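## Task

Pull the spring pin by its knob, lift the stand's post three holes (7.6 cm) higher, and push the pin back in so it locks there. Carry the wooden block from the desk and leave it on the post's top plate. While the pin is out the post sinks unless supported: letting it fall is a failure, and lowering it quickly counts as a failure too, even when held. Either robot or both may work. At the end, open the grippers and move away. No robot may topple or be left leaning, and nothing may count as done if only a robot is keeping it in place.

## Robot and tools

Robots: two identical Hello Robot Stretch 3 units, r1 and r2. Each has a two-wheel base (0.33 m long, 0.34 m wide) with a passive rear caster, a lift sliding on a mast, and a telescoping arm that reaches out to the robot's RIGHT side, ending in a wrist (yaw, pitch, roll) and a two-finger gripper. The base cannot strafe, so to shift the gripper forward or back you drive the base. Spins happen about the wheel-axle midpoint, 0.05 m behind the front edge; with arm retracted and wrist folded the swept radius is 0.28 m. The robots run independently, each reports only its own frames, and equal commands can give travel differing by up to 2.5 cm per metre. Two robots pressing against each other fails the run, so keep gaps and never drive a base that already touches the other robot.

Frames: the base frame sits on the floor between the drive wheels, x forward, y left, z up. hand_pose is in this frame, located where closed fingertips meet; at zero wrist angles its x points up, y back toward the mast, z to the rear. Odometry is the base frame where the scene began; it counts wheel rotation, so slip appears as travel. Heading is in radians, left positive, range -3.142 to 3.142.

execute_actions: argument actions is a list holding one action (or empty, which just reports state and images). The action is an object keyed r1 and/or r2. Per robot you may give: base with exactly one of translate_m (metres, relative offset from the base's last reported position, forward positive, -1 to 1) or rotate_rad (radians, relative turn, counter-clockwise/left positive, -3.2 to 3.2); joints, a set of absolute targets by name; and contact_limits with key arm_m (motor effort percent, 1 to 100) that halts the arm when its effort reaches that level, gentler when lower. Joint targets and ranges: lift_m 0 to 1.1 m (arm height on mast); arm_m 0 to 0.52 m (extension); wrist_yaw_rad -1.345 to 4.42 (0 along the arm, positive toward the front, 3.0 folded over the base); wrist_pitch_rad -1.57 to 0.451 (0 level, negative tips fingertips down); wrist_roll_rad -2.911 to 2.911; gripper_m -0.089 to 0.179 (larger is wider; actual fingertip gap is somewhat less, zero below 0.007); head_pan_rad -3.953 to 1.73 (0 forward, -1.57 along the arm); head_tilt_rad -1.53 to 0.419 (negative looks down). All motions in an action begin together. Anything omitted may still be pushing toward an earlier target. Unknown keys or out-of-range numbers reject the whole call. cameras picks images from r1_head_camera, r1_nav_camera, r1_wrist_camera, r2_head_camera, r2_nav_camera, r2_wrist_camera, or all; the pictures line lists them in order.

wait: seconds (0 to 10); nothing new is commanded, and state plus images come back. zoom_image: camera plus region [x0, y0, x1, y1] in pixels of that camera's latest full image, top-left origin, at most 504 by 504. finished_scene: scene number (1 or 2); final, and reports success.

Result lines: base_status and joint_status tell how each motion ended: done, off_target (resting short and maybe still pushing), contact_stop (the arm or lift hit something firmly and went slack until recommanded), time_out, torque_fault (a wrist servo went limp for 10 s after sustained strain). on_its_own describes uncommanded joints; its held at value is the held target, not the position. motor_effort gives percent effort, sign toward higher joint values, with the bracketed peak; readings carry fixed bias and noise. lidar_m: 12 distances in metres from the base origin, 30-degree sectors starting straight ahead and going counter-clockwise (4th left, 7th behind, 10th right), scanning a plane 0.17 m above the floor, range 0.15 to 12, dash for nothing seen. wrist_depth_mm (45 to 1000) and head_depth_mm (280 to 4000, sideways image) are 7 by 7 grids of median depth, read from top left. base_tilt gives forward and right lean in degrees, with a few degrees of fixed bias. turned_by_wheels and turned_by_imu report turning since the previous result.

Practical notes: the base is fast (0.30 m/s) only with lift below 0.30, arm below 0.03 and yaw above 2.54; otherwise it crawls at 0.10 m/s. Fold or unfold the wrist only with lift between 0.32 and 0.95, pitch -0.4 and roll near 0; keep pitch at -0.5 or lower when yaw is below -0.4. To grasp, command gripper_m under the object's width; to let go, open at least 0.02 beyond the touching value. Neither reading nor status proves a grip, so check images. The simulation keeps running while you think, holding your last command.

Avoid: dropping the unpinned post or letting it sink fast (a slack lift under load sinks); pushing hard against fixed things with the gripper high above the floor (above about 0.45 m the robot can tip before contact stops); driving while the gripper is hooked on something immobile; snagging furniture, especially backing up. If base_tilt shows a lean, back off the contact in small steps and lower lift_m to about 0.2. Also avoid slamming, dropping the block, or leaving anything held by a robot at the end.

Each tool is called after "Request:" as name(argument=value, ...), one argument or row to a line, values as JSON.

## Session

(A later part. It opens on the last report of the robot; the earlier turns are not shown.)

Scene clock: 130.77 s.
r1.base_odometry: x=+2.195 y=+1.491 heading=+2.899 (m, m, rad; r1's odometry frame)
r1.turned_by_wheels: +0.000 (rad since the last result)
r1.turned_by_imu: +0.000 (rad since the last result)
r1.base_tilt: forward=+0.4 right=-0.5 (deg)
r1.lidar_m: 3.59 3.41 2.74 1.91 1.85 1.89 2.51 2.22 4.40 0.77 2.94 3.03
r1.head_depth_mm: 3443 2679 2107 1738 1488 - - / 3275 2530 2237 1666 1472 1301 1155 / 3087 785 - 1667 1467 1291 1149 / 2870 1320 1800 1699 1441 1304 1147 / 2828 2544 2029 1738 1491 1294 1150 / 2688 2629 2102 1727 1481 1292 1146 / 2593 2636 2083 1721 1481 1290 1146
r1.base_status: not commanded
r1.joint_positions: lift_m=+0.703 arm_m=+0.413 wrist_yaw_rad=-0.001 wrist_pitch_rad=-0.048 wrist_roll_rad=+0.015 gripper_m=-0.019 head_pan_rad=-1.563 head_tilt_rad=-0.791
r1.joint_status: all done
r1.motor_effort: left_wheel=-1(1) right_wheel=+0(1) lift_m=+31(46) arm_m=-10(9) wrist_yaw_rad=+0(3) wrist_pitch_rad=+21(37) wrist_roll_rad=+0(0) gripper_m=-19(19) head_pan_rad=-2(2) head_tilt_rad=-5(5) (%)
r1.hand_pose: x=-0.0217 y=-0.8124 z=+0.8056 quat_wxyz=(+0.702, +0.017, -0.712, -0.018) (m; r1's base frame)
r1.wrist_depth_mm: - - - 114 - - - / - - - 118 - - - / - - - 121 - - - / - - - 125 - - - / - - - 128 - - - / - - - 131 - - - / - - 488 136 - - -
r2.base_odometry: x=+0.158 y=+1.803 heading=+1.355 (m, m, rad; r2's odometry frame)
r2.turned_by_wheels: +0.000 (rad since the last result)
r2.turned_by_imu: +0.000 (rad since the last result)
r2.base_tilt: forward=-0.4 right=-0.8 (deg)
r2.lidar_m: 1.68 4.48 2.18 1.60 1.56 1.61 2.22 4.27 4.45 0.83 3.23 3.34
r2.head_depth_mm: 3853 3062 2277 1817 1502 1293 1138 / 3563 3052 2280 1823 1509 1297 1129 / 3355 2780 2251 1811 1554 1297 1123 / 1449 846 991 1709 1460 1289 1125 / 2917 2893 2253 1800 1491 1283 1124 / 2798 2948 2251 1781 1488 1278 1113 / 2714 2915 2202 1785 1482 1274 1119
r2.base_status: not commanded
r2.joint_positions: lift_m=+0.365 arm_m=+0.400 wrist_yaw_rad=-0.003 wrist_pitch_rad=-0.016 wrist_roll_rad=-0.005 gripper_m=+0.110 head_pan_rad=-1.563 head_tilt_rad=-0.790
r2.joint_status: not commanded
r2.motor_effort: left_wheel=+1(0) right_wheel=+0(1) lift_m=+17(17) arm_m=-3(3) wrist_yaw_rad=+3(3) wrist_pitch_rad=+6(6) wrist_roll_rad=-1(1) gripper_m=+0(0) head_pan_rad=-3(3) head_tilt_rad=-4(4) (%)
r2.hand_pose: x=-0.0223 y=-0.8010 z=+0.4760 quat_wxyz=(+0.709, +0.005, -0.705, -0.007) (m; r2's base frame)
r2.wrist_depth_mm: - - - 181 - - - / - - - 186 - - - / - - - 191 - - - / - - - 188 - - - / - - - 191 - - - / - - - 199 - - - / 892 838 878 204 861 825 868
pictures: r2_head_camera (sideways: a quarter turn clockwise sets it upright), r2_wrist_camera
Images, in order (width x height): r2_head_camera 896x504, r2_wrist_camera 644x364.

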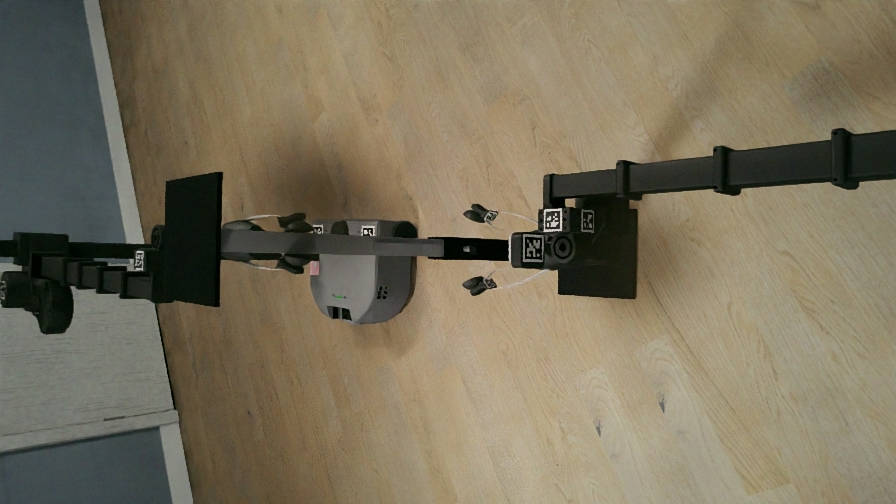

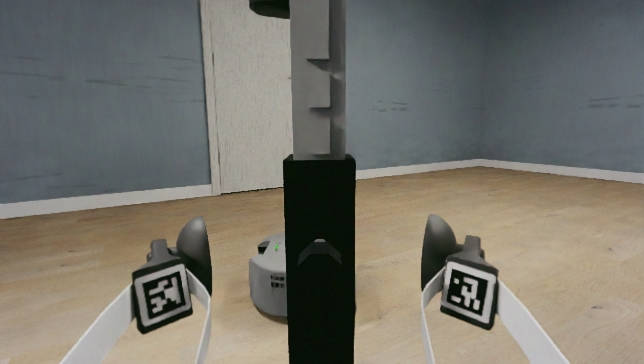

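Request:
execute_actions(
  actions=[
    {"r1":{"joints":{"lift_m":0.696}},"r2":{"joints":{"arm_m":0.005,"wrist_pitch_rad":-0.4}}},
  ],
  cameras=[],
)

Request:
execute_actions(
  actions=[
    {"r1":{"joints":{"gripper_m":0.09}},"r2":{"base":{"rotate_rad":0.36},"joints":{"wrist_yaw_rad":3.0,"gripper_m":0.04,"head_pan_rad":-0.5,"head_tilt_rad":-0.5}}},
  ],
  cameras=[],
)

Request:
execute_actions(
  actions=[
    {"r1":{"joints":{"arm_m":0.005}},"r2":{"base":{"translate_m":1},"joints":{"lift_m":0.28}}},
  ],
  cameras=["r2_head_camera","r1_head_camera"],
)

Scene clock: 144.03 s.
r1.base_odometry: x=+2.195 y=+1.491 heading=+2.899 (m, m, rad; r1's odometry frame)
r1.turned_by_wheels: +0.000 (rad since the last result)
r1.turned_by_imu: +0.001 (rad since the last result)
r1.base_tilt: forward=+0.4 right=-0.5 (deg)
r1.lidar_m: 3.62 3.42 2.73 1.91 1.85 1.89 2.52 2.22 4.35 0.78 2.94 3.05
r1.head_depth_mm: 3430 2656 2111 1736 1487 - - / 3262 2546 2248 - 1475 1296 1156 / 3127 785 - 1669 1475 1304 1160 / 2870 1484 1849 1695 1447 1297 1151 / 2826 2549 2032 1736 1480 1298 1151 / 2691 2643 2101 1741 1484 1297 1153 / 2596 2594 2113 1735 1482 1303 1150
r1.base_status: not commanded
r1.joint_positions: lift_m=+0.696 arm_m=+0.413 wrist_yaw_rad=-0.001 wrist_pitch_rad=-0.024 wrist_roll_rad=+0.015 gripper_m=-0.019 head_pan_rad=-1.563 head_tilt_rad=-0.791
r1.joint_status: all done
r1.motor_effort: left_wheel=-1(1) right_wheel=+1(1) lift_m=+28(30) arm_m=-9(9) wrist_yaw_rad=+1(1) wrist_pitch_rad=+10(21) wrist_roll_rad=-1(0) gripper_m=-19(18) head_pan_rad=-2(2) head_tilt_rad=-5(4) (%)
r1.hand_pose: x=-0.0217 y=-0.8131 z=+0.8047 quat_wxyz=(+0.702, +0.008, -0.712, -0.009) (m; r1's base frame)
r1.wrist_depth_mm: - - - 116 - - - / - - - 118 - - - / - - - 122 - - - / - - - 125 - - - / - - - 127 - - - / - - - 130 - - - / - - - 134 - - -
r2.base_odometry: x=+0.158 y=+1.803 heading=+1.355 (m, m, rad; r2's odometry frame)
r2.turned_by_wheels: +0.000 (rad since the last result)
r2.turned_by_imu: +0.001 (rad since the last result)
r2.base_tilt: forward=-0.5 right=-0.9 (deg)
r2.lidar_m: 1.68 4.48 2.18 1.60 1.56 1.61 2.22 4.27 4.46 0.82 3.23 3.36
r2.head_depth_mm: 3765 3075 2310 1833 1530 1293 1133 / 3572 3046 2251 1829 1512 1292 1128 / 3384 2761 2265 1812 1504 1290 1130 / 1461 841 994 1701 1456 1290 1167 / 2894 2877 2262 1795 1503 1287 1121 / 2803 2961 2261 1799 1504 1284 1123 / 2717 2894 2217 1794 1496 1278 1109
r2.base_status: not commanded
r2.joint_positions: lift_m=+0.365 arm_m=+0.005 wrist_yaw_rad=-0.001 wrist_pitch_rad=-0.414 wrist_roll_rad=-0.005 gripper_m=+0.110 head_pan_rad=-1.563 head_tilt_rad=-0.790
r2.joint_status: all done
r2.motor_effort: left_wheel=+0(1) right_wheel=-1(0) lift_m=+17(17) arm_m=-3(2) wrist_yaw_rad=+0(4) wrist_pitch_rad=+5(7) wrist_roll_rad=-1(1) gripper_m=+0(0) head_pan_rad=-3(2) head_tilt_rad=-3(5) (%)
r2.hand_pose: x=-0.0219 y=-0.3751 z=+0.3789 quat_wxyz=(+0.694, +0.145, -0.690, -0.146) (m; r2's base frame)
r2.wrist_depth_mm: - - - - - - - / - - - - - - - / - - - - - - - / 962 971 963 899 961 964 941 / 757 760 760 739 775 754 762 / 637 667 637 626 631 648 632 / 547 524 543 542 537 528 542
pictures: none
No camera images: the call's "cameras" was empty. Leave "cameras" out to get every camera's image.

Scene clock: 146.53 s.
r1.base_odometry: x=+2.195 y=+1.491 heading=+2.899 (m, m, rad; r1's odometry frame)
r1.turned_by_wheels: +0.000 (rad since the last result)
r1.turned_by_imu: +0.000 (rad since the last result)
r1.base_tilt: forward=+0.5 right=-0.5 (deg)
r1.lidar_m: 3.59 3.41 2.73 1.92 1.85 1.89 2.51 2.21 4.38 0.77 2.94 3.02
r1.head_depth_mm: 3400 2657 2109 1754 1490 - - / 3262 2535 2240 - 1477 1298 1151 / 3129 786 - 1661 1472 1298 1151 / 2883 1486 1836 1704 1451 1301 1151 / 2851 2448 2035 1743 1485 1300 1153 / 2705 2644 2100 1751 1484 1286 1148 / 2590 2628 2100 1737 1484 1299 1151
r1.base_status: not commanded
r1.joint_positions: lift_m=+0.696 arm_m=+0.412 wrist_yaw_rad=-0.001 wrist_pitch_rad=-0.024 wrist_roll_rad=+0.015 gripper_m=+0.090 head_pan_rad=-1.563 head_tilt_rad=-0.791
r1.joint_status: all done
r1.motor_effort: left_wheel=-2(2) right_wheel=+1(2) lift_m=+28(29) arm_m=-6(9) wrist_yaw_rad=+2(1) wrist_pitch_rad=+11(11) wrist_roll_rad=+0(0) gripper_m=-1(81) head_pan_rad=-2(2) head_tilt_rad=-5(5) (%)
r1.hand_pose: x=-0.0218 y=-0.8129 z=+0.8047 quat_wxyz=(+0.702, +0.008, -0.712, -0.009) (m; r1's base frame)
r1.wrist_depth_mm: - - - 118 - - - / - - - 120 - - - / - - - 123 - - - / - - - 126 - - - / - - - 129 - - - / - - - 132 - - - / - - - 136 - - -
r2.base_odometry: x=+0.158 y=+1.803 heading=+1.715 (m, m, rad; r2's odometry frame)
r2.turned_by_wheels: +0.360 (rad since the last result)
r2.turned_by_imu: +0.367 (rad since the last result)
r2.base_tilt: forward=-0.5 right=-0.9 (deg)
r2.lidar_m: 2.79 2.64 1.70 1.55 1.56 1.93 3.88 4.29 0.83 3.22 3.26 1.68
r2.head_depth_mm: 3133 3300 3465 2712 1982 1548 1286 / 3464 3647 3728 2687 1965 1548 1281 / 3767 - 3615 2674 1951 1547 1274 / - - 1906 2403 1941 1541 1278 / - - 1895 2661 1911 1528 1275 / - - 1963 2670 1937 1537 1265 / 3855 - 2455 2659 1924 1532 1264
r2.base_status: done
r2.joint_positions: lift_m=+0.365 arm_m=+0.005 wrist_yaw_rad=+2.997 wrist_pitch_rad=-0.414 wrist_roll_rad=-0.005 gripper_m=+0.040 head_pan_rad=-0.507 head_tilt_rad=-0.507
r2.joint_status: all done
r2.motor_effort: left_wheel=-1(4) right_wheel=+1(3) lift_m=+17(17) arm_m=-3(3) wrist_yaw_rad=+3(4) wrist_pitch_rad=+5(5) wrist_roll_rad=-1(0) gripper_m=+0(82) head_pan_rad=+2(31) head_tilt_rad=+3(22) (%)
r2.hand_pose: x=+0.0112 y=+0.0724 z=+0.3789 quat_wxyz=(+0.195, +0.699, +0.096, +0.682) (m; r2's base frame)
r2.wrist_depth_mm: - - - - - - - / - - - - - - - / - - - - - - - / 933 937 960 950 964 935 968 / 777 769 817 746 768 751 769 / 626 636 - 636 647 622 625 / 545 537 - 555 547 548 542
pictures: none
No camera images: the call's "cameras" was empty. Leave "cameras" out to get every camera's image.

Scene clock: 151.93 s.
r1.base_odometry: x=+2.195 y=+1.491 heading=+2.899 (m, m, rad; r1's odometry frame)
r1.turned_by_wheels: +0.000 (rad since the last result)
r1.turned_by_imu: +0.001 (rad since the last result)
r1.base_tilt: forward=+0.5 right=-0.7 (deg)
r1.lidar_m: 3.60 3.41 2.73 1.92 1.85 1.89 2.52 2.23 2.22 0.78 2.94 3.04
r1.head_depth_mm: 3351 2654 2131 1740 1488 1308 - / 3257 2569 2102 1756 1490 1299 - / 3159 789 1973 1703 1461 - - / 2994 2388 2096 1738 1432 1302 1152 / 2848 2623 2091 1738 1488 1299 1153 / 2732 2655 2121 1738 1491 1296 1151 / 2577 2641 2105 1746 1484 1294 1147
r1.base_status: not commanded
r1.joint_positions: lift_m=+0.696 arm_m=+0.005 wrist_yaw_rad=-0.001 wrist_pitch_rad=-0.024 wrist_roll_rad=+0.015 gripper_m=+0.090 head_pan_rad=-1.563 head_tilt_rad=-0.791
r1.joint_status: all done
r1.motor_effort: left_wheel=-2(2) right_wheel=+2(1) lift_m=+29(28) arm_m=-7(5) wrist_yaw_rad=+2(1) wrist_pitch_rad=+11(11) wrist_roll_rad=+0(0) gripper_m=+1(1) head_pan_rad=-2(2) head_tilt_rad=-4(5) (%)
r1.hand_pose: x=-0.0217 y=-0.4060 z=+0.8047 quat_wxyz=(+0.702, +0.008, -0.712, -0.009) (m; r1's base frame)
r1.wrist_depth_mm: - - - - - - - / - - - 560 - - - / - - - - - - - / - - - - - - - / - - - - - - - / - - - - - - - / - - - - - - -
r2.base_odometry: x=+0.015 y=+2.793 heading=+1.715 (m, m, rad; r2's odometry frame)
r2.turned_by_wheels: +0.000 (rad since the last result)
r2.turned_by_imu: +0.004 (rad since the last result)
r2.base_tilt: forward=-0.5 right=-0.9 (deg)
r2.lidar_m: 3.50 2.89 1.86 1.70 1.71 2.12 4.31 1.52 2.32 3.07 0.95 1.82
r2.head_depth_mm: 2991 3194 3323 1220 887 765 1248 / 3271 3456 3665 1217 885 1506 1274 / 3613 3878 3830 1208 1001 1539 1282 / 3675 - 1929 1199 1886 1537 1278 / 3408 3718 1894 1334 1963 1539 1268 / 3226 3405 3524 2413 1942 1538 1270 / 3017 3166 3333 2651 1939 1534 1270
r2.base_status: done
r2.joint_positions: lift_m=+0.280 arm_m=+0.005 wrist_yaw_rad=+2.998 wrist_pitch_rad=-0.415 wrist_roll_rad=-0.005 gripper_m=+0.040 head_pan_rad=-0.507 head_tilt_rad=-0.506
r2.joint_status: all done
r2.motor_effort: left_wheel=+0(6) right_wheel=+0(7) lift_m=+16(16) arm_m=-3(3) wrist_yaw_rad=+1(3) wrist_pitch_rad=+6(6) wrist_roll_rad=-1(0) gripper_m=+0(0) head_pan_rad=+1(2) head_tilt_rad=+3(4) (%)
r2.hand_pose: x=+0.0109 y=+0.0723 z=+0.2938 quat_wxyz=(+0.195, +0.699, +0.096, +0.682) (m; r2's base frame)
r2.wrist_depth_mm: - - - - - - - / - - - - - - - / - - - - - - - / 785 774 788 782 789 771 779 / 636 629 646 633 643 634 630 / 523 524 - 537 543 521 517 / 464 - - - 446 447 442
pictures: r1_head_camera (sideways: a quarter turn clockwise sets it upright), r2_head_camera (sideways: a quarter turn clockwise sets it upright)
Images, in order (width x height): r1_head_camera 896x504, r2_head_camera 896x504.

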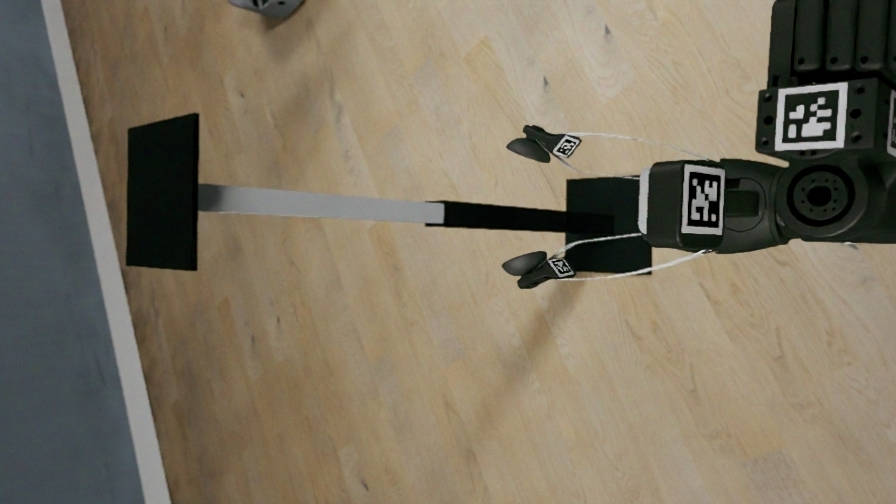

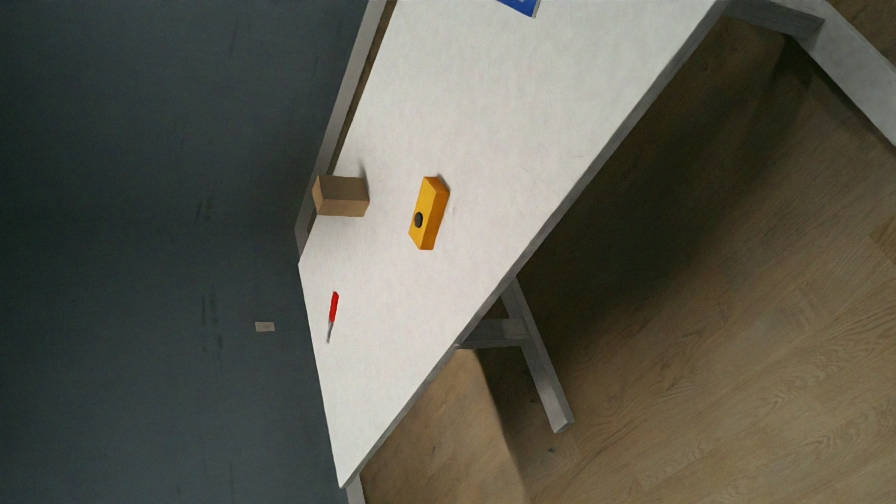

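Request:
execute_actions(
  actions=[
    {"r2":{"base":{"translate_m":1.0},"joints":{"head_pan_rad":-1.5,"head_tilt_rad":-0.7}}},
  ],
  cameras=[],
)

Request:
execute_actions(
  actions=[
    {"r2":{"base":{"translate_m":0.12},"joints":{"lift_m":0.85}}},
  ],
  cameras=["r2_head_camera"],
)

Request:
execute_actions(
  actions=[
    {"r2":{"base":{"rotate_rad":0.14},"joints":{"wrist_yaw_rad":0,"gripper_m":0.15}}},
  ],
  cameras=["r2_head_camera","r2_wrist_camera"],
)

Scene clock: 162.07 s.
r1.base_odometry: x=+2.195 y=+1.491 heading=+2.899 (m, m, rad; r1's odometry frame)
r1.turned_by_wheels: +0.000 (rad since the last result)
r1.turned_by_imu: +0.001 (rad since the last result)
r1.base_tilt: forward=+0.4 right=-0.6 (deg)
r1.lidar_m: 3.59 3.40 2.73 1.92 1.85 1.89 2.51 2.22 3.06 0.78 2.94 3.04
r1.head_depth_mm: 3426 2676 2092 1760 1489 1309 - / 3236 2558 2096 1734 1496 1306 - / 3120 788 1994 1688 1460 - - / 2989 2395 2085 1734 1430 1300 1150 / 2860 2654 2107 1735 1482 1297 1148 / 2692 2647 2073 1740 1490 1296 1147 / 2586 2629 2106 1729 1482 1304 1149
r1.base_status: not commanded
r1.joint_positions: lift_m=+0.696 arm_m=+0.005 wrist_yaw_rad=-0.001 wrist_pitch_rad=-0.024 wrist_roll_rad=+0.015 gripper_m=+0.090 head_pan_rad=-1.563 head_tilt_rad=-0.791
r1.joint_status: not commanded
r1.motor_effort: left_wheel=-2(1) right_wheel=+1(2) lift_m=+28(29) arm_m=-7(6) wrist_yaw_rad=+1(2) wrist_pitch_rad=+10(10) wrist_roll_rad=+0(0) gripper_m=+0(1) head_pan_rad=-2(2) head_tilt_rad=-4(5) (%)
r1.hand_pose: x=-0.0217 y=-0.4060 z=+0.8047 quat_wxyz=(+0.702, +0.008, -0.712, -0.009) (m; r1's base frame)
r1.wrist_depth_mm: - - - - - - - / - - - 554 - - - / - - - - - - - / - - - - - - - / - - - - - - - / - - - - - - - / - - - - - - -
r2.base_odometry: x=-0.129 y=+3.783 heading=+1.715 (m, m, rad; r2's odometry frame)
r2.turned_by_wheels: +0.000 (rad since the last result)
r2.turned_by_imu: +0.005 (rad since the last result)
r2.base_tilt: forward=-0.5 right=-0.9 (deg)
r2.lidar_m: 2.50 2.53 2.02 1.85 1.87 2.31 4.74 2.44 0.97 2.92 0.97 0.96
r2.head_depth_mm: 2533 2822 1208 906 725 1336 1168 / 2505 2832 1196 904 724 1328 1168 / 2482 2809 1196 897 721 1317 1167 / 2449 2750 1188 901 720 1322 1162 / 2429 2733 1192 895 715 1292 1162 / 2429 2703 1079 887 715 1285 1161 / 2401 2670 1176 889 714 1282 1164
r2.base_status: done
r2.joint_positions: lift_m=+0.280 arm_m=+0.005 wrist_yaw_rad=+2.998 wrist_pitch_rad=-0.415 wrist_roll_rad=-0.005 gripper_m=+0.040 head_pan_rad=-1.493 head_tilt_rad=-0.691
r2.joint_status: all done
r2.motor_effort: left_wheel=-2(4) right_wheel=+1(6) lift_m=+16(16) arm_m=-3(3) wrist_yaw_rad=+2(2) wrist_pitch_rad=+6(6) wrist_roll_rad=-1(1) gripper_m=-1(0) head_pan_rad=-2(31) head_tilt_rad=-3(18) (%)
r2.hand_pose: x=+0.0109 y=+0.0723 z=+0.2938 quat_wxyz=(+0.195, +0.699, +0.096, +0.682) (m; r2's base frame)
r2.wrist_depth_mm: - - - - - - - / - - - - - - - / - - - - - - - / 784 766 783 792 783 774 780 / 631 632 657 636 630 620 619 / 525 520 - 540 538 521 528 / 465 - - - 442 444 444
pictures: none
No camera images: the call's "cameras" was empty. Leave "cameras" out to get every camera's image.

Scene clock: 168.07 s.
r1.base_odometry: x=+2.195 y=+1.491 heading=+2.899 (m, m, rad; r1's odometry frame)
r1.turned_by_wheels: +0.000 (rad since the last result)
r1.turned_by_imu: +0.001 (rad since the last result)
r1.base_tilt: forward=+0.5 right=-0.7 (deg)
r1.lidar_m: 3.59 3.42 2.74 1.92 1.85 1.89 2.51 2.22 3.16 0.78 2.94 3.04
r1.head_depth_mm: 3371 2698 2105 1751 1500 1301 - / 3250 2551 2110 1741 1495 1302 - / 3094 787 1987 1699 1455 - - / 2943 2374 2098 1744 1428 1297 1150 / 2810 2677 2111 1751 1482 1294 1149 / 2705 2642 2083 1746 1483 1298 1151 / 2608 2640 2109 1740 1491 1290 1146
r1.base_status: not commanded
r1.joint_positions: lift_m=+0.696 arm_m=+0.005 wrist_yaw_rad=-0.001 wrist_pitch_rad=-0.024 wrist_roll_rad=+0.015 gripper_m=+0.090 head_pan_rad=-1.563 head_tilt_rad=-0.791
r1.joint_status: not commanded
r1.motor_effort: left_wheel=-1(2) right_wheel=+2(1) lift_m=+28(29) arm_m=-7(7) wrist_yaw_rad=+3(1) wrist_pitch_rad=+10(11) wrist_roll_rad=+0(0) gripper_m=+2(0) head_pan_rad=-2(2) head_tilt_rad=-4(4) (%)
r1.hand_pose: x=-0.0217 y=-0.4060 z=+0.8047 quat_wxyz=(+0.702, +0.008, -0.712, -0.009) (m; r1's base frame)
r1.wrist_depth_mm: - - - - - - - / - - - 566 - - - / - - - - - - - / - - - - - - - / - - - - - - - / - - - - - - - / - - - - - - -
r2.base_odometry: x=-0.146 y=+3.902 heading=+1.715 (m, m, rad; r2's odometry frame)
r2.turned_by_wheels: +0.000 (rad since the last result)
r2.turned_by_imu: +0.001 (rad since the last result)
r2.base_tilt: forward=-0.5 right=-0.9 (deg)
r2.lidar_m: 2.38 2.40 2.05 1.87 1.89 2.34 4.73 2.56 1.03 2.90 0.88 2.61
r2.head_depth_mm: 2508 2792 1213 903 725 659 - / 2484 2805 1204 906 721 650 - / 2442 2757 1197 903 720 1323 - / 2458 2740 1195 896 718 646 - / 2425 2691 1088 892 719 1274 - / 2370 2701 1184 889 716 1289 1158 / 2378 2680 1177 890 715 1255 1158
r2.base_status: done
r2.joint_positions: lift_m=+0.850 arm_m=+0.005 wrist_yaw_rad=+2.998 wrist_pitch_rad=-0.415 wrist_roll_rad=-0.005 gripper_m=+0.040 head_pan_rad=-1.493 head_tilt_rad=-0.691
r2.joint_status: all done
r2.motor_effort: left_wheel=-2(7) right_wheel=+1(5) lift_m=+27(31) arm_m=-3(3) wrist_yaw_rad=+1(2) wrist_pitch_rad=+6(6) wrist_roll_rad=-1(1) gripper_m=+0(0) head_pan_rad=-2(3) head_tilt_rad=-3(4) (%)
r2.hand_pose: x=+0.0109 y=+0.0723 z=+0.8630 quat_wxyz=(+0.195, +0.699, +0.096, +0.682) (m; r2's base frame)
r2.wrist_depth_mm: - - - - - - - / - - - - - - - / - - - - - - - / - - - - - - - / - - - - - - - / - - - - - - - / - - - - - - -
pictures: r2_head_camera (sideways: a quarter turn clockwise sets it upright)
Images, in order (width x height): r2_head_camera 896x504.

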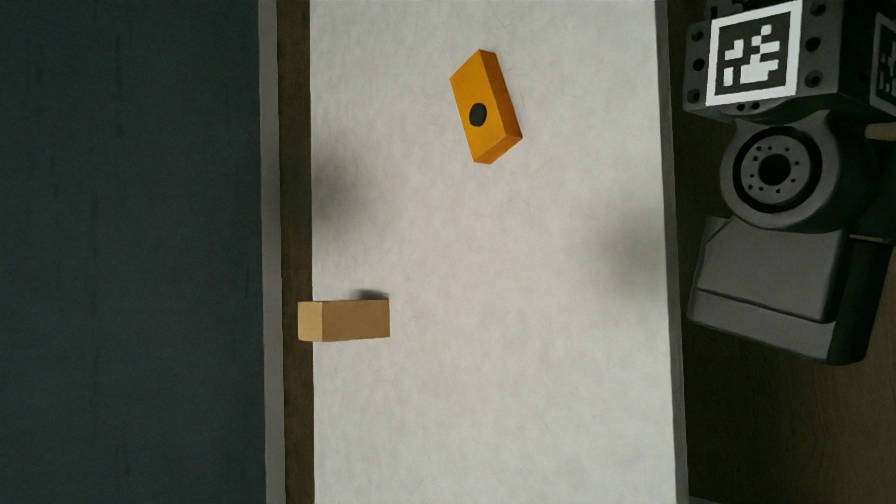

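Scene clock: 170.57 s.
r1.base_odometry: x=+2.195 y=+1.491 heading=+2.899 (m, m, rad; r1's odometry frame)
r1.turned_by_wheels: +0.000 (rad since the last result)
r1.turned_by_imu: +0.000 (rad since the last result)
r1.base_tilt: forward=+0.5 right=-0.6 (deg)
r1.lidar_m: 3.58 3.40 2.73 1.92 1.85 1.89 2.51 2.22 3.15 0.77 2.94 3.03
r1.head_depth_mm: 3412 2646 2119 1746 1491 1299 - / 3242 2582 2111 1734 1490 1298 - / 3115 788 1983 1701 1450 - - / 2982 2378 2114 1755 1426 1298 1149 / 2827 2638 2110 1732 1478 1292 1148 / 2704 2622 2100 1734 1487 1293 1153 / 2615 2632 2089 1737 1490 1290 1148
r1.base_status: not commanded
r1.joint_positions: lift_m=+0.696 arm_m=+0.005 wrist_yaw_rad=-0.001 wrist_pitch_rad=-0.024 wrist_roll_rad=+0.015 gripper_m=+0.090 head_pan_rad=-1.563 head_tilt_rad=-0.791
r1.joint_status: not commanded
r1.motor_effort: left_wheel=-2(2) right_wheel=+1(2) lift_m=+28(29) arm_m=-6(6) wrist_yaw_rad=+1(0) wrist_pitch_rad=+10(10) wrist_roll_rad=+0(1) gripper_m=+0(0) head_pan_rad=-2(2) head_tilt_rad=-5(4) (%)
r1.hand_pose: x=-0.0217 y=-0.4060 z=+0.8047 quat_wxyz=(+0.702, +0.008, -0.712, -0.009) (m; r1's base frame)
r1.wrist_depth_mm: - - - - - - - / - - - 560 - - - / - - - - - - - / - - - - - - - / - - - - - - - / - - - - - - - / - - - - - - -
r2.base_odometry: x=-0.146 y=+3.902 heading=+1.854 (m, m, rad; r2's odometry frame)
r2.turned_by_wheels: +0.140 (rad since the last result)
r2.turned_by_imu: +0.143 (rad since the last result)
r2.base_tilt: forward=-0.5 right=-0.7 (deg)
r2.lidar_m: 2.38 2.48 1.95 1.87 1.94 2.65 2.55 1.03 1.04 2.90 0.88 2.48
r2.head_depth_mm: 2396 2678 2685 905 724 634 - / 2384 2728 1198 899 743 638 - / 2430 2718 1197 898 744 - - / 2427 2736 1086 897 722 1294 1156 / 2477 2691 1189 892 736 1291 1154 / 2461 2753 1178 888 714 1311 1157 / 2486 2755 1177 885 712 1286 1158
r2.base_status: done
r2.joint_positions: lift_m=+0.850 arm_m=+0.005 wrist_yaw_rad=+0.003 wrist_pitch_rad=-0.415 wrist_roll_rad=-0.005 gripper_m=+0.150 head_pan_rad=-1.493 head_tilt_rad=-0.691
r2.joint_status: all done
r2.motor_effort: left_wheel=-1(5) right_wheel=+1(3) lift_m=+27(28) arm_m=-3(3) wrist_yaw_rad=-4(7) wrist_pitch_rad=+6(6) wrist_roll_rad=-1(1) gripper_m=+0(81) head_pan_rad=-3(3) head_tilt_rad=-4(4) (%)
r2.hand_pose: x=-0.0208 y=-0.3750 z=+0.8630 quat_wxyz=(+0.694, +0.147, -0.690, -0.145) (m; r2's base frame)
r2.wrist_depth_mm: - - - - - - - / - - - 898 - - - / 675 647 657 656 657 651 651 / 500 493 493 494 476 453 490 / 398 411 394 395 392 408 396 / 340 - 334 331 330 - 328 / 276 273 284 282 281 275 283
pictures: r2_head_camera (sideways: a quarter turn clockwise sets it upright), r2_wrist_camera
Images, in order (width x height): r2_head_camera 896x504, r2_wrist_camera 644x364.

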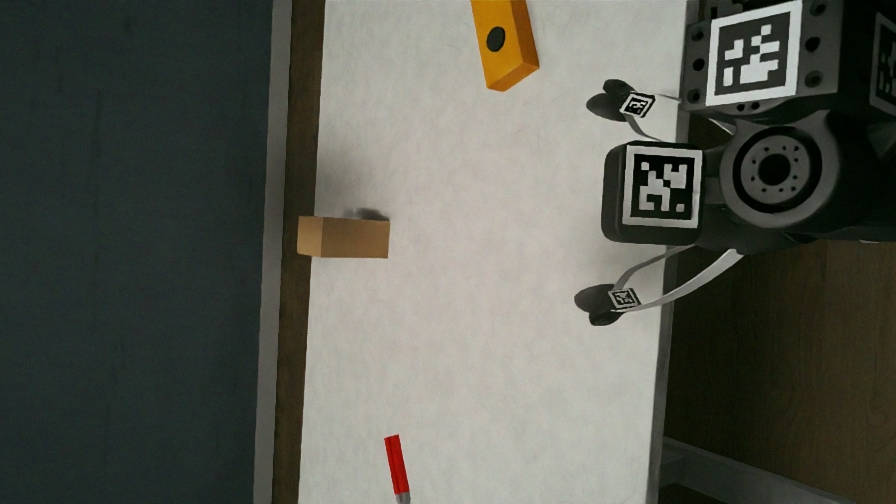

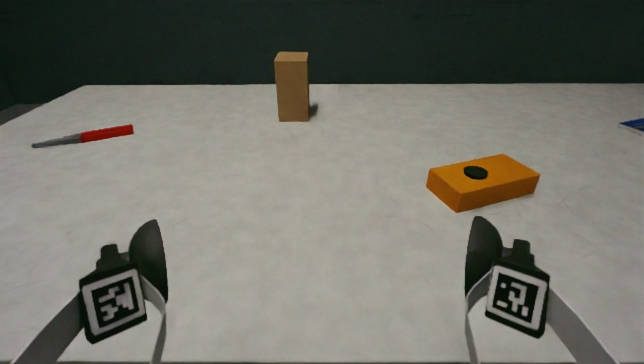

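Request:
execute_actions(
  actions=[
    {"r2":{"base":{"translate_m":0.045},"joints":{"arm_m":0.38,"lift_m":0.76,"wrist_pitch_rad":-0.2}}},
  ],
  cameras=["r2_head_camera","r2_wrist_camera"],
)

Scene clock: 177.70 s.
r1.base_odometry: x=+2.195 y=+1.491 heading=+2.899 (m, m, rad; r1's odometry frame)
r1.turned_by_wheels: +0.000 (rad since the last result)
r1.turned_by_imu: +0.001 (rad since the last result)
r1.base_tilt: forward=+0.4 right=-0.6 (deg)
r1.lidar_m: 3.60 3.42 2.73 1.92 1.85 1.89 2.52 2.22 3.19 0.78 2.94 3.03
r1.head_depth_mm: 3394 2650 2100 1749 1495 1302 - / 3307 2547 2125 1746 1492 1300 - / 3146 788 1997 1713 1453 - - / 3010 2371 2107 1747 1428 1298 1151 / 2814 2644 2100 1741 1474 1297 1151 / 2704 2672 2103 1746 1491 1301 1152 / 2595 2649 2090 1730 1486 1297 1151
r1.base_status: not commanded
r1.joint_positions: lift_m=+0.696 arm_m=+0.005 wrist_yaw_rad=-0.001 wrist_pitch_rad=-0.024 wrist_roll_rad=+0.015 gripper_m=+0.090 head_pan_rad=-1.563 head_tilt_rad=-0.791
r1.joint_status: not commanded
r1.motor_effort: left_wheel=-2(2) right_wheel=+1(1) lift_m=+28(28) arm_m=-7(7) wrist_yaw_rad=+2(2) wrist_pitch_rad=+10(10) wrist_roll_rad=-1(0) gripper_m=+1(0) head_pan_rad=-2(2) head_tilt_rad=-4(4) (%)
r1.hand_pose: x=-0.0217 y=-0.4060 z=+0.8047 quat_wxyz=(+0.702, +0.008, -0.712, -0.009) (m; r1's base frame)
r1.wrist_depth_mm: - - - - - - - / - - - 561 - - - / - - - - - - - / - - - - - - - / - - - - - - - / - - - - - - - / - - - - - - -
r2.base_odometry: x=-0.158 y=+3.945 heading=+1.854 (m, m, rad; r2's odometry frame)
r2.turned_by_wheels: +0.000 (rad since the last result)
r2.turned_by_imu: +0.001 (rad since the last result)
r2.base_tilt: forward=-0.5 right=-0.8 (deg)
r2.lidar_m: 2.34 2.43 1.95 1.87 1.94 2.63 2.60 1.07 1.11 2.90 0.86 2.44
r2.head_depth_mm: 2389 2679 2705 907 743 - - / 2431 2695 2737 - 721 1276 1164 / 2412 2726 1204 - 723 1299 1166 / 2415 2756 1189 884 718 1292 1161 / 2434 2738 1185 893 718 1292 1162 / 2450 2750 1184 890 714 1312 1161 / 2471 2754 1182 886 713 1291 1148
r2.base_status: done
r2.joint_positions: lift_m=+0.760 arm_m=+0.380 wrist_yaw_rad=+0.002 wrist_pitch_rad=-0.221 wrist_roll_rad=-0.005 gripper_m=+0.150 head_pan_rad=-1.493 head_tilt_rad=-0.691
r2.joint_status: all done
r2.motor_effort: left_wheel=-1(3) right_wheel=+1(4) lift_m=+16(25) arm_m=+3(2) wrist_yaw_rad=-3(5) wrist_pitch_rad=+8(8) wrist_roll_rad=+0(1) gripper_m=+0(1) head_pan_rad=-2(3) head_tilt_rad=-5(4) (%)
r2.hand_pose: x=-0.0211 y=-0.7695 z=+0.8195 quat_wxyz=(+0.705, +0.079, -0.701, -0.077) (m; r2's base frame)
r2.wrist_depth_mm: - - - - - - - / - - - - - - - / - - - - - - - / 540 540 538 296 525 523 523 / 382 405 378 314 379 396 373 / 303 - 295 295 294 - 290 / 233 233 241 239 240 230 237
pictures: r2_head_camera (sideways: a quarter turn clockwise sets it upright), r2_wrist_camera
Images, in order (width x height): r2_head_camera 896x504, r2_wrist_camera 644x364.

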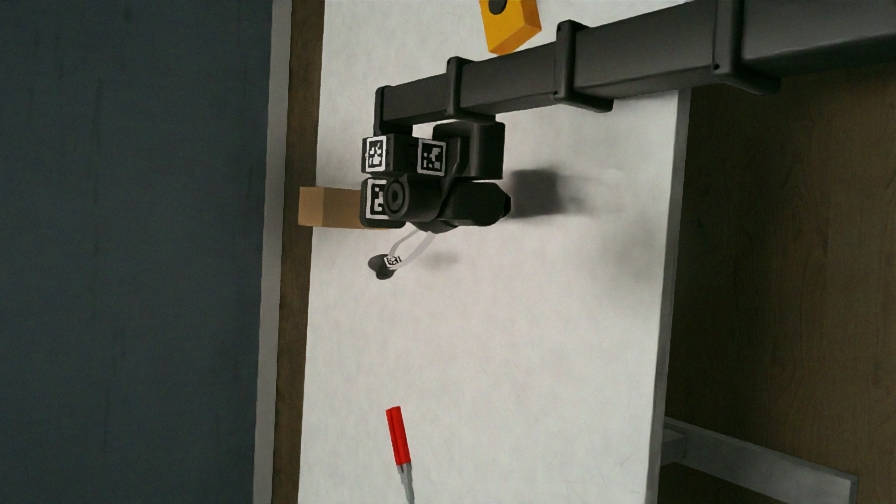

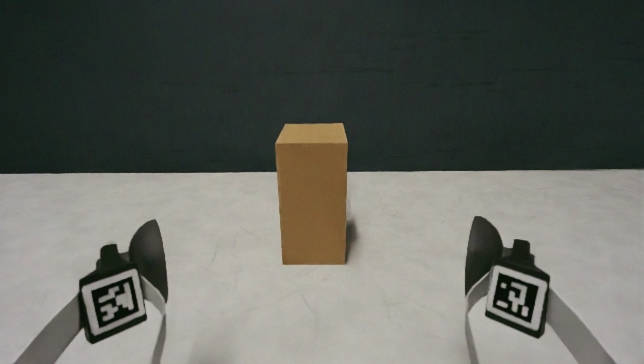

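Request:
execute_actions(
  actions=[
    {"r2":{"joints":{"arm_m":0.52,"lift_m":0.695,"wrist_pitch_rad":0.0}}},
  ],
  cameras=["r2_wrist_camera"],
)

Request:
execute_actions(
  actions=[
    {"r2":{"joints":{"gripper_m":0.02}}},
  ],
  cameras=["r2_wrist_camera"],
)

Request:
execute_actions(
  actions=[
    {"r2":{"joints":{"arm_m":0.47,"lift_m":0.70}}},
  ],
  cameras=["r2_wrist_camera","r2_head_camera"],
)

Scene clock: 185.40 s.
r1.base_odometry: x=+2.195 y=+1.491 heading=+2.899 (m, m, rad; r1's odometry frame)
r1.turned_by_wheels: +0.000 (rad since the last result)
r1.turned_by_imu: +0.001 (rad since the last result)
r1.base_tilt: forward=+0.6 right=-0.7 (deg)
r1.lidar_m: 3.60 3.42 2.74 1.91 1.85 1.89 2.52 2.22 3.19 0.78 2.94 3.01
r1.head_depth_mm: 3389 2646 2104 1753 1488 1300 - / 3217 2590 2098 1765 1490 1300 - / 3110 787 1990 1712 1463 - - / 3008 2397 2099 1746 1426 1298 1159 / 2820 2662 2104 1742 1490 1294 1150 / 2676 2648 2098 1741 1489 1295 1152 / 2584 2634 2096 1736 1487 1292 1151
r1.base_status: not commanded
r1.joint_positions: lift_m=+0.696 arm_m=+0.005 wrist_yaw_rad=-0.001 wrist_pitch_rad=-0.024 wrist_roll_rad=+0.015 gripper_m=+0.090 head_pan_rad=-1.563 head_tilt_rad=-0.791
r1.joint_status: not commanded
r1.motor_effort: left_wheel=-1(2) right_wheel=+1(2) lift_m=+28(29) arm_m=-7(7) wrist_yaw_rad=+0(1) wrist_pitch_rad=+10(10) wrist_roll_rad=+0(0) gripper_m=+1(1) head_pan_rad=-1(2) head_tilt_rad=-5(5) (%)
r1.hand_pose: x=-0.0217 y=-0.4060 z=+0.8047 quat_wxyz=(+0.702, +0.008, -0.712, -0.009) (m; r1's base frame)
r1.wrist_depth_mm: - - - - - - - / - - - 572 - - - / - - - - - - - / - - - - - - - / - - - - - - - / - - - - - - - / - - - - - - -
r2.base_odometry: x=-0.158 y=+3.945 heading=+1.854 (m, m, rad; r2's odometry frame)
r2.turned_by_wheels: +0.000 (rad since the last result)
r2.turned_by_imu: +0.001 (rad since the last result)
r2.base_tilt: forward=-0.5 right=-0.8 (deg)
r2.lidar_m: 2.34 2.42 1.94 1.87 1.94 2.64 2.61 1.07 1.11 2.90 0.86 2.44
r2.head_depth_mm: 2402 2685 2734 906 724 651 - / 2384 2704 2712 922 713 1266 1164 / 2421 2710 2789 840 723 1295 1162 / 2432 2718 1190 894 720 1290 1164 / 2437 2736 1186 896 719 1291 1158 / 2473 2750 1175 893 714 1311 1152 / 2465 2762 1175 885 712 1290 1141
r2.base_status: not commanded
r2.joint_positions: lift_m=+0.695 arm_m=+0.520 wrist_yaw_rad=+0.002 wrist_pitch_rad=-0.022 wrist_roll_rad=-0.005 gripper_m=+0.150 head_pan_rad=-1.493 head_tilt_rad=-0.691
r2.joint_status: all done
r2.motor_effort: left_wheel=-1(1) right_wheel=+2(1) lift_m=+16(17) arm_m=+3(2) wrist_yaw_rad=-3(2) wrist_pitch_rad=+9(8) wrist_roll_rad=-1(1) gripper_m=-1(0) head_pan_rad=-1(3) head_tilt_rad=-3(5) (%)
r2.hand_pose: x=-0.0211 y=-0.9204 z=+0.8043 quat_wxyz=(+0.709, +0.009, -0.705, -0.008) (m; r2's base frame)
r2.wrist_depth_mm: - - - - - - - / - - - - - - - / - - - - - - - / - - - 146 - - - / - - 383 140 - - - / 333 - 270 145 302 - 299 / - 221 211 149 230 218 227
pictures: r2_wrist_camera
Images, in order (width x height): r2_wrist_camera 644x364.

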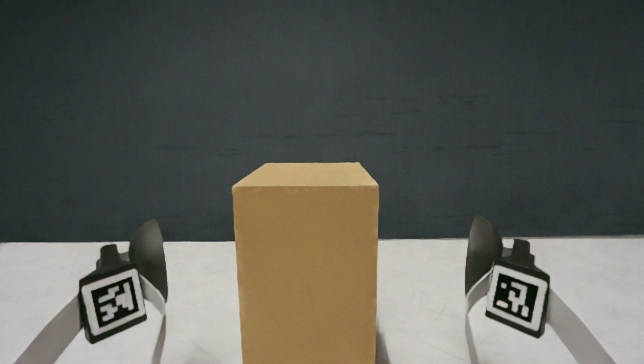

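Scene clock: 187.20 s.
r1.base_odometry: x=+2.195 y=+1.491 heading=+2.899 (m, m, rad; r1's odometry frame)
r1.turned_by_wheels: +0.000 (rad since the last result)
r1.turned_by_imu: +0.000 (rad since the last result)
r1.base_tilt: forward=+0.6 right=-0.6 (deg)
r1.lidar_m: 3.59 3.41 2.73 1.92 1.85 1.89 2.51 2.22 3.20 0.77 2.94 3.02
r1.head_depth_mm: 3383 2665 2112 1759 1490 1295 - / 3282 2588 2120 1743 1501 1300 - / 3086 786 1987 1699 1462 - - / 3010 2373 2102 1743 1431 1301 1155 / 2840 2652 2093 1738 1488 1303 1153 / 2686 2635 2092 1733 1482 1293 1151 / 2585 2647 2103 1736 1484 1294 1157
r1.base_status: not commanded
r1.joint_positions: lift_m=+0.696 arm_m=+0.005 wrist_yaw_rad=-0.001 wrist_pitch_rad=-0.024 wrist_roll_rad=+0.015 gripper_m=+0.090 head_pan_rad=-1.563 head_tilt_rad=-0.791
r1.joint_status: not commanded
r1.motor_effort: left_wheel=-2(1) right_wheel=+1(1) lift_m=+27(27) arm_m=-7(7) wrist_yaw_rad=+1(1) wrist_pitch_rad=+10(10) wrist_roll_rad=+0(0) gripper_m=+0(0) head_pan_rad=-2(2) head_tilt_rad=-5(4) (%)
r1.hand_pose: x=-0.0217 y=-0.4060 z=+0.8047 quat_wxyz=(+0.702, +0.008, -0.712, -0.009) (m; r1's base frame)
r1.wrist_depth_mm: - - - - - - - / - - - 567 - - - / - - - - - - - / - - - - - - - / - - - - - - - / - - - - - - - / - - - - - - -
r2.base_odometry: x=-0.158 y=+3.945 heading=+1.854 (m, m, rad; r2's odometry frame)
r2.turned_by_wheels: +0.000 (rad since the last result)
r2.turned_by_imu: +0.000 (rad since the last result)
r2.base_tilt: forward=-0.5 right=-0.8 (deg)
r2.lidar_m: 2.34 2.42 1.94 1.87 1.94 2.64 2.61 1.07 1.11 2.90 0.86 2.44
r2.head_depth_mm: 2395 2671 2716 904 724 650 - / 2384 2712 2703 919 713 1266 1165 / 2407 2705 2797 838 720 1291 1167 / 2420 2720 1192 895 719 1296 1159 / 2453 2744 1181 893 719 1285 1164 / 2471 2733 1180 891 715 1318 1155 / 2437 2737 1174 885 714 1286 1140
r2.base_status: not commanded
r2.joint_positions: lift_m=+0.695 arm_m=+0.520 wrist_yaw_rad=+0.002 wrist_pitch_rad=-0.022 wrist_roll_rad=-0.005 gripper_m=+0.021 head_pan_rad=-1.493 head_tilt_rad=-0.691
r2.joint_status: all done
r2.motor_effort: left_wheel=+0(1) right_wheel=+0(1) lift_m=+16(16) arm_m=+2(3) wrist_yaw_rad=-3(4) wrist_pitch_rad=+8(9) wrist_roll_rad=-1(1) gripper_m=-15(89) head_pan_rad=-2(2) head_tilt_rad=-3(4) (%)
r2.hand_pose: x=-0.0209 y=-0.9204 z=+0.8043 quat_wxyz=(+0.709, +0.009, -0.705, -0.007) (m; r2's base frame)
r2.wrist_depth_mm: - - - - - - - / - - - - - - - / - - - - - - - / - - - 146 - - - / - - 138 137 403 - - / 308 307 141 141 142 302 297 / 233 232 220 145 219 226 228
pictures: r2_wrist_camera
Images, in order (width x height): r2_wrist_camera 644x364.

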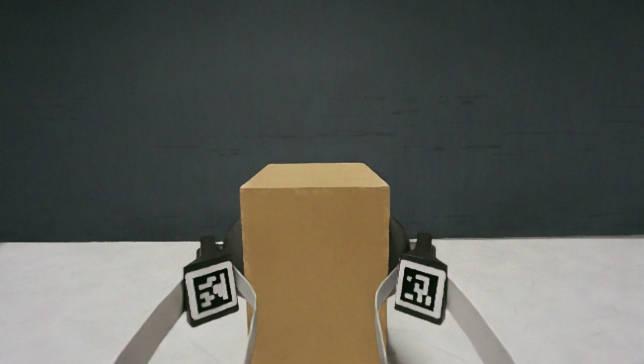

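Scene clock: 188.67 s.
r1.base_odometry: x=+2.195 y=+1.491 heading=+2.899 (m, m, rad; r1's odometry frame)
r1.turned_by_wheels: +0.000 (rad since the last result)
r1.turned_by_imu: +0.000 (rad since the last result)
r1.base_tilt: forward=+0.4 right=-0.7 (deg)
r1.lidar_m: 3.60 3.41 2.73 1.92 1.85 1.89 2.51 2.22 3.21 0.78 2.94 3.03
r1.head_depth_mm: 3420 2668 2098 1743 1494 1301 - / 3259 2539 2112 1741 1495 1300 - / 3113 787 1975 1708 1474 - - / 3012 2404 2088 1740 1426 1297 1153 / 2848 2665 2087 1752 1484 1296 1153 / 2709 2645 2080 1746 1479 1293 1152 / 2574 2676 2094 1743 1487 1293 1146
r1.base_status: not commanded
r1.joint_positions: lift_m=+0.696 arm_m=+0.005 wrist_yaw_rad=-0.001 wrist_pitch_rad=-0.024 wrist_roll_rad=+0.015 gripper_m=+0.090 head_pan_rad=-1.563 head_tilt_rad=-0.791
r1.joint_status: not commanded
r1.motor_effort: left_wheel=-1(2) right_wheel=+1(2) lift_m=+28(28) arm_m=-7(6) wrist_yaw_rad=+2(1) wrist_pitch_rad=+11(11) wrist_roll_rad=+0(0) gripper_m=+1(0) head_pan_rad=-2(2) head_tilt_rad=-3(4) (%)
r1.hand_pose: x=-0.0217 y=-0.4060 z=+0.8047 quat_wxyz=(+0.702, +0.008, -0.712, -0.009) (m; r1's base frame)
r1.wrist_depth_mm: - - - - - - - / - - - 557 - - - / - - - - - - - / - - - - - - - / - - - - - - - / - - - - - - - / - - - - - - -
r2.base_odometry: x=-0.158 y=+3.945 heading=+1.854 (m, m, rad; r2's odometry frame)
r2.turned_by_wheels: +0.000 (rad since the last result)
r2.turned_by_imu: +0.000 (rad since the last result)
r2.base_tilt: forward=-0.5 right=-0.8 (deg)
r2.lidar_m: 2.34 2.43 1.94 1.87 1.93 2.64 2.60 1.07 1.11 2.90 0.86 2.44
r2.head_depth_mm: 2396 2676 2703 905 725 650 - / 2377 2693 1199 916 712 1267 1162 / 2406 2720 2809 - 722 1300 1158 / 2434 2713 1189 894 718 1287 1162 / 2436 2744 1185 889 716 1289 1163 / 2478 2736 1180 891 716 1315 1157 / 2465 2760 1177 886 712 1280 1144
r2.base_status: not commanded
r2.joint_positions: lift_m=+0.700 arm_m=+0.470 wrist_yaw_rad=+0.002 wrist_pitch_rad=-0.035 wrist_roll_rad=-0.005 gripper_m=+0.021 head_pan_rad=-1.493 head_tilt_rad=-0.691
r2.joint_status: all done
r2.motor_effort: left_wheel=-1(0) right_wheel=+0(0) lift_m=+29(28) arm_m=-3(2) wrist_yaw_rad=-4(3) wrist_pitch_rad=+13(13) wrist_roll_rad=-1(1) gripper_m=-15(15) head_pan_rad=-2(3) head_tilt_rad=-5(3) (%)
r2.hand_pose: x=-0.0209 y=-0.8705 z=+0.8053 quat_wxyz=(+0.709, +0.013, -0.705, -0.012) (m; r2's base frame)
r2.wrist_depth_mm: - - - - - - - / - - - - - - - / - - - - - - - / - - - 147 - - - / 451 449 137 136 399 430 430 / 305 309 140 141 141 299 296 / 232 232 221 145 219 227 227
pictures: r2_head_camera (sideways: a quarter turn clockwise sets it upright), r2_wrist_camera
Images, in order (width x height): r2_head_camera 896x504, r2_wrist_camera 644x364.

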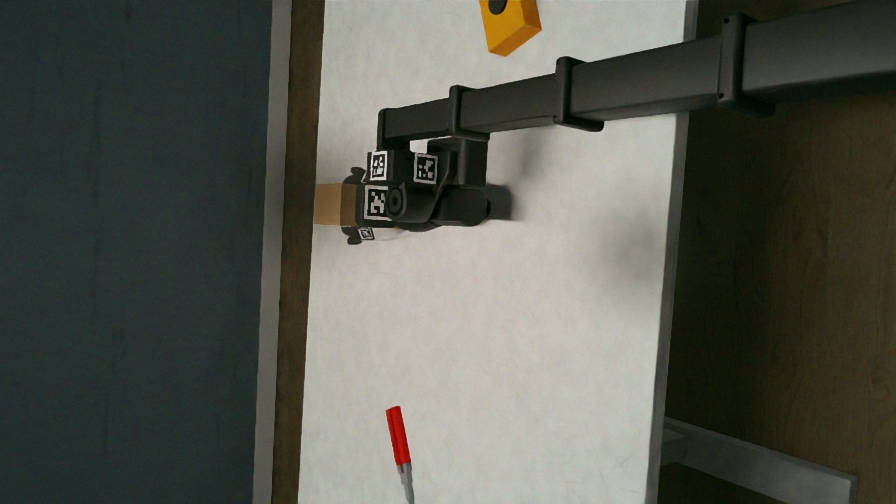

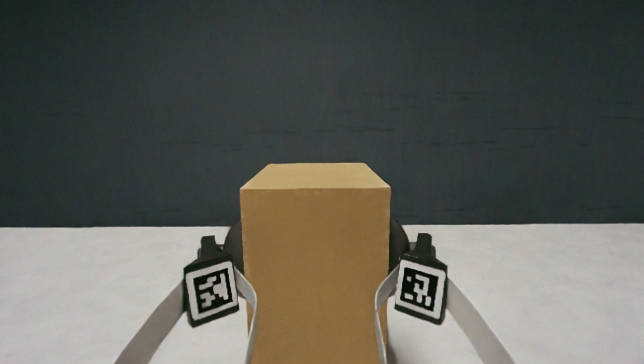

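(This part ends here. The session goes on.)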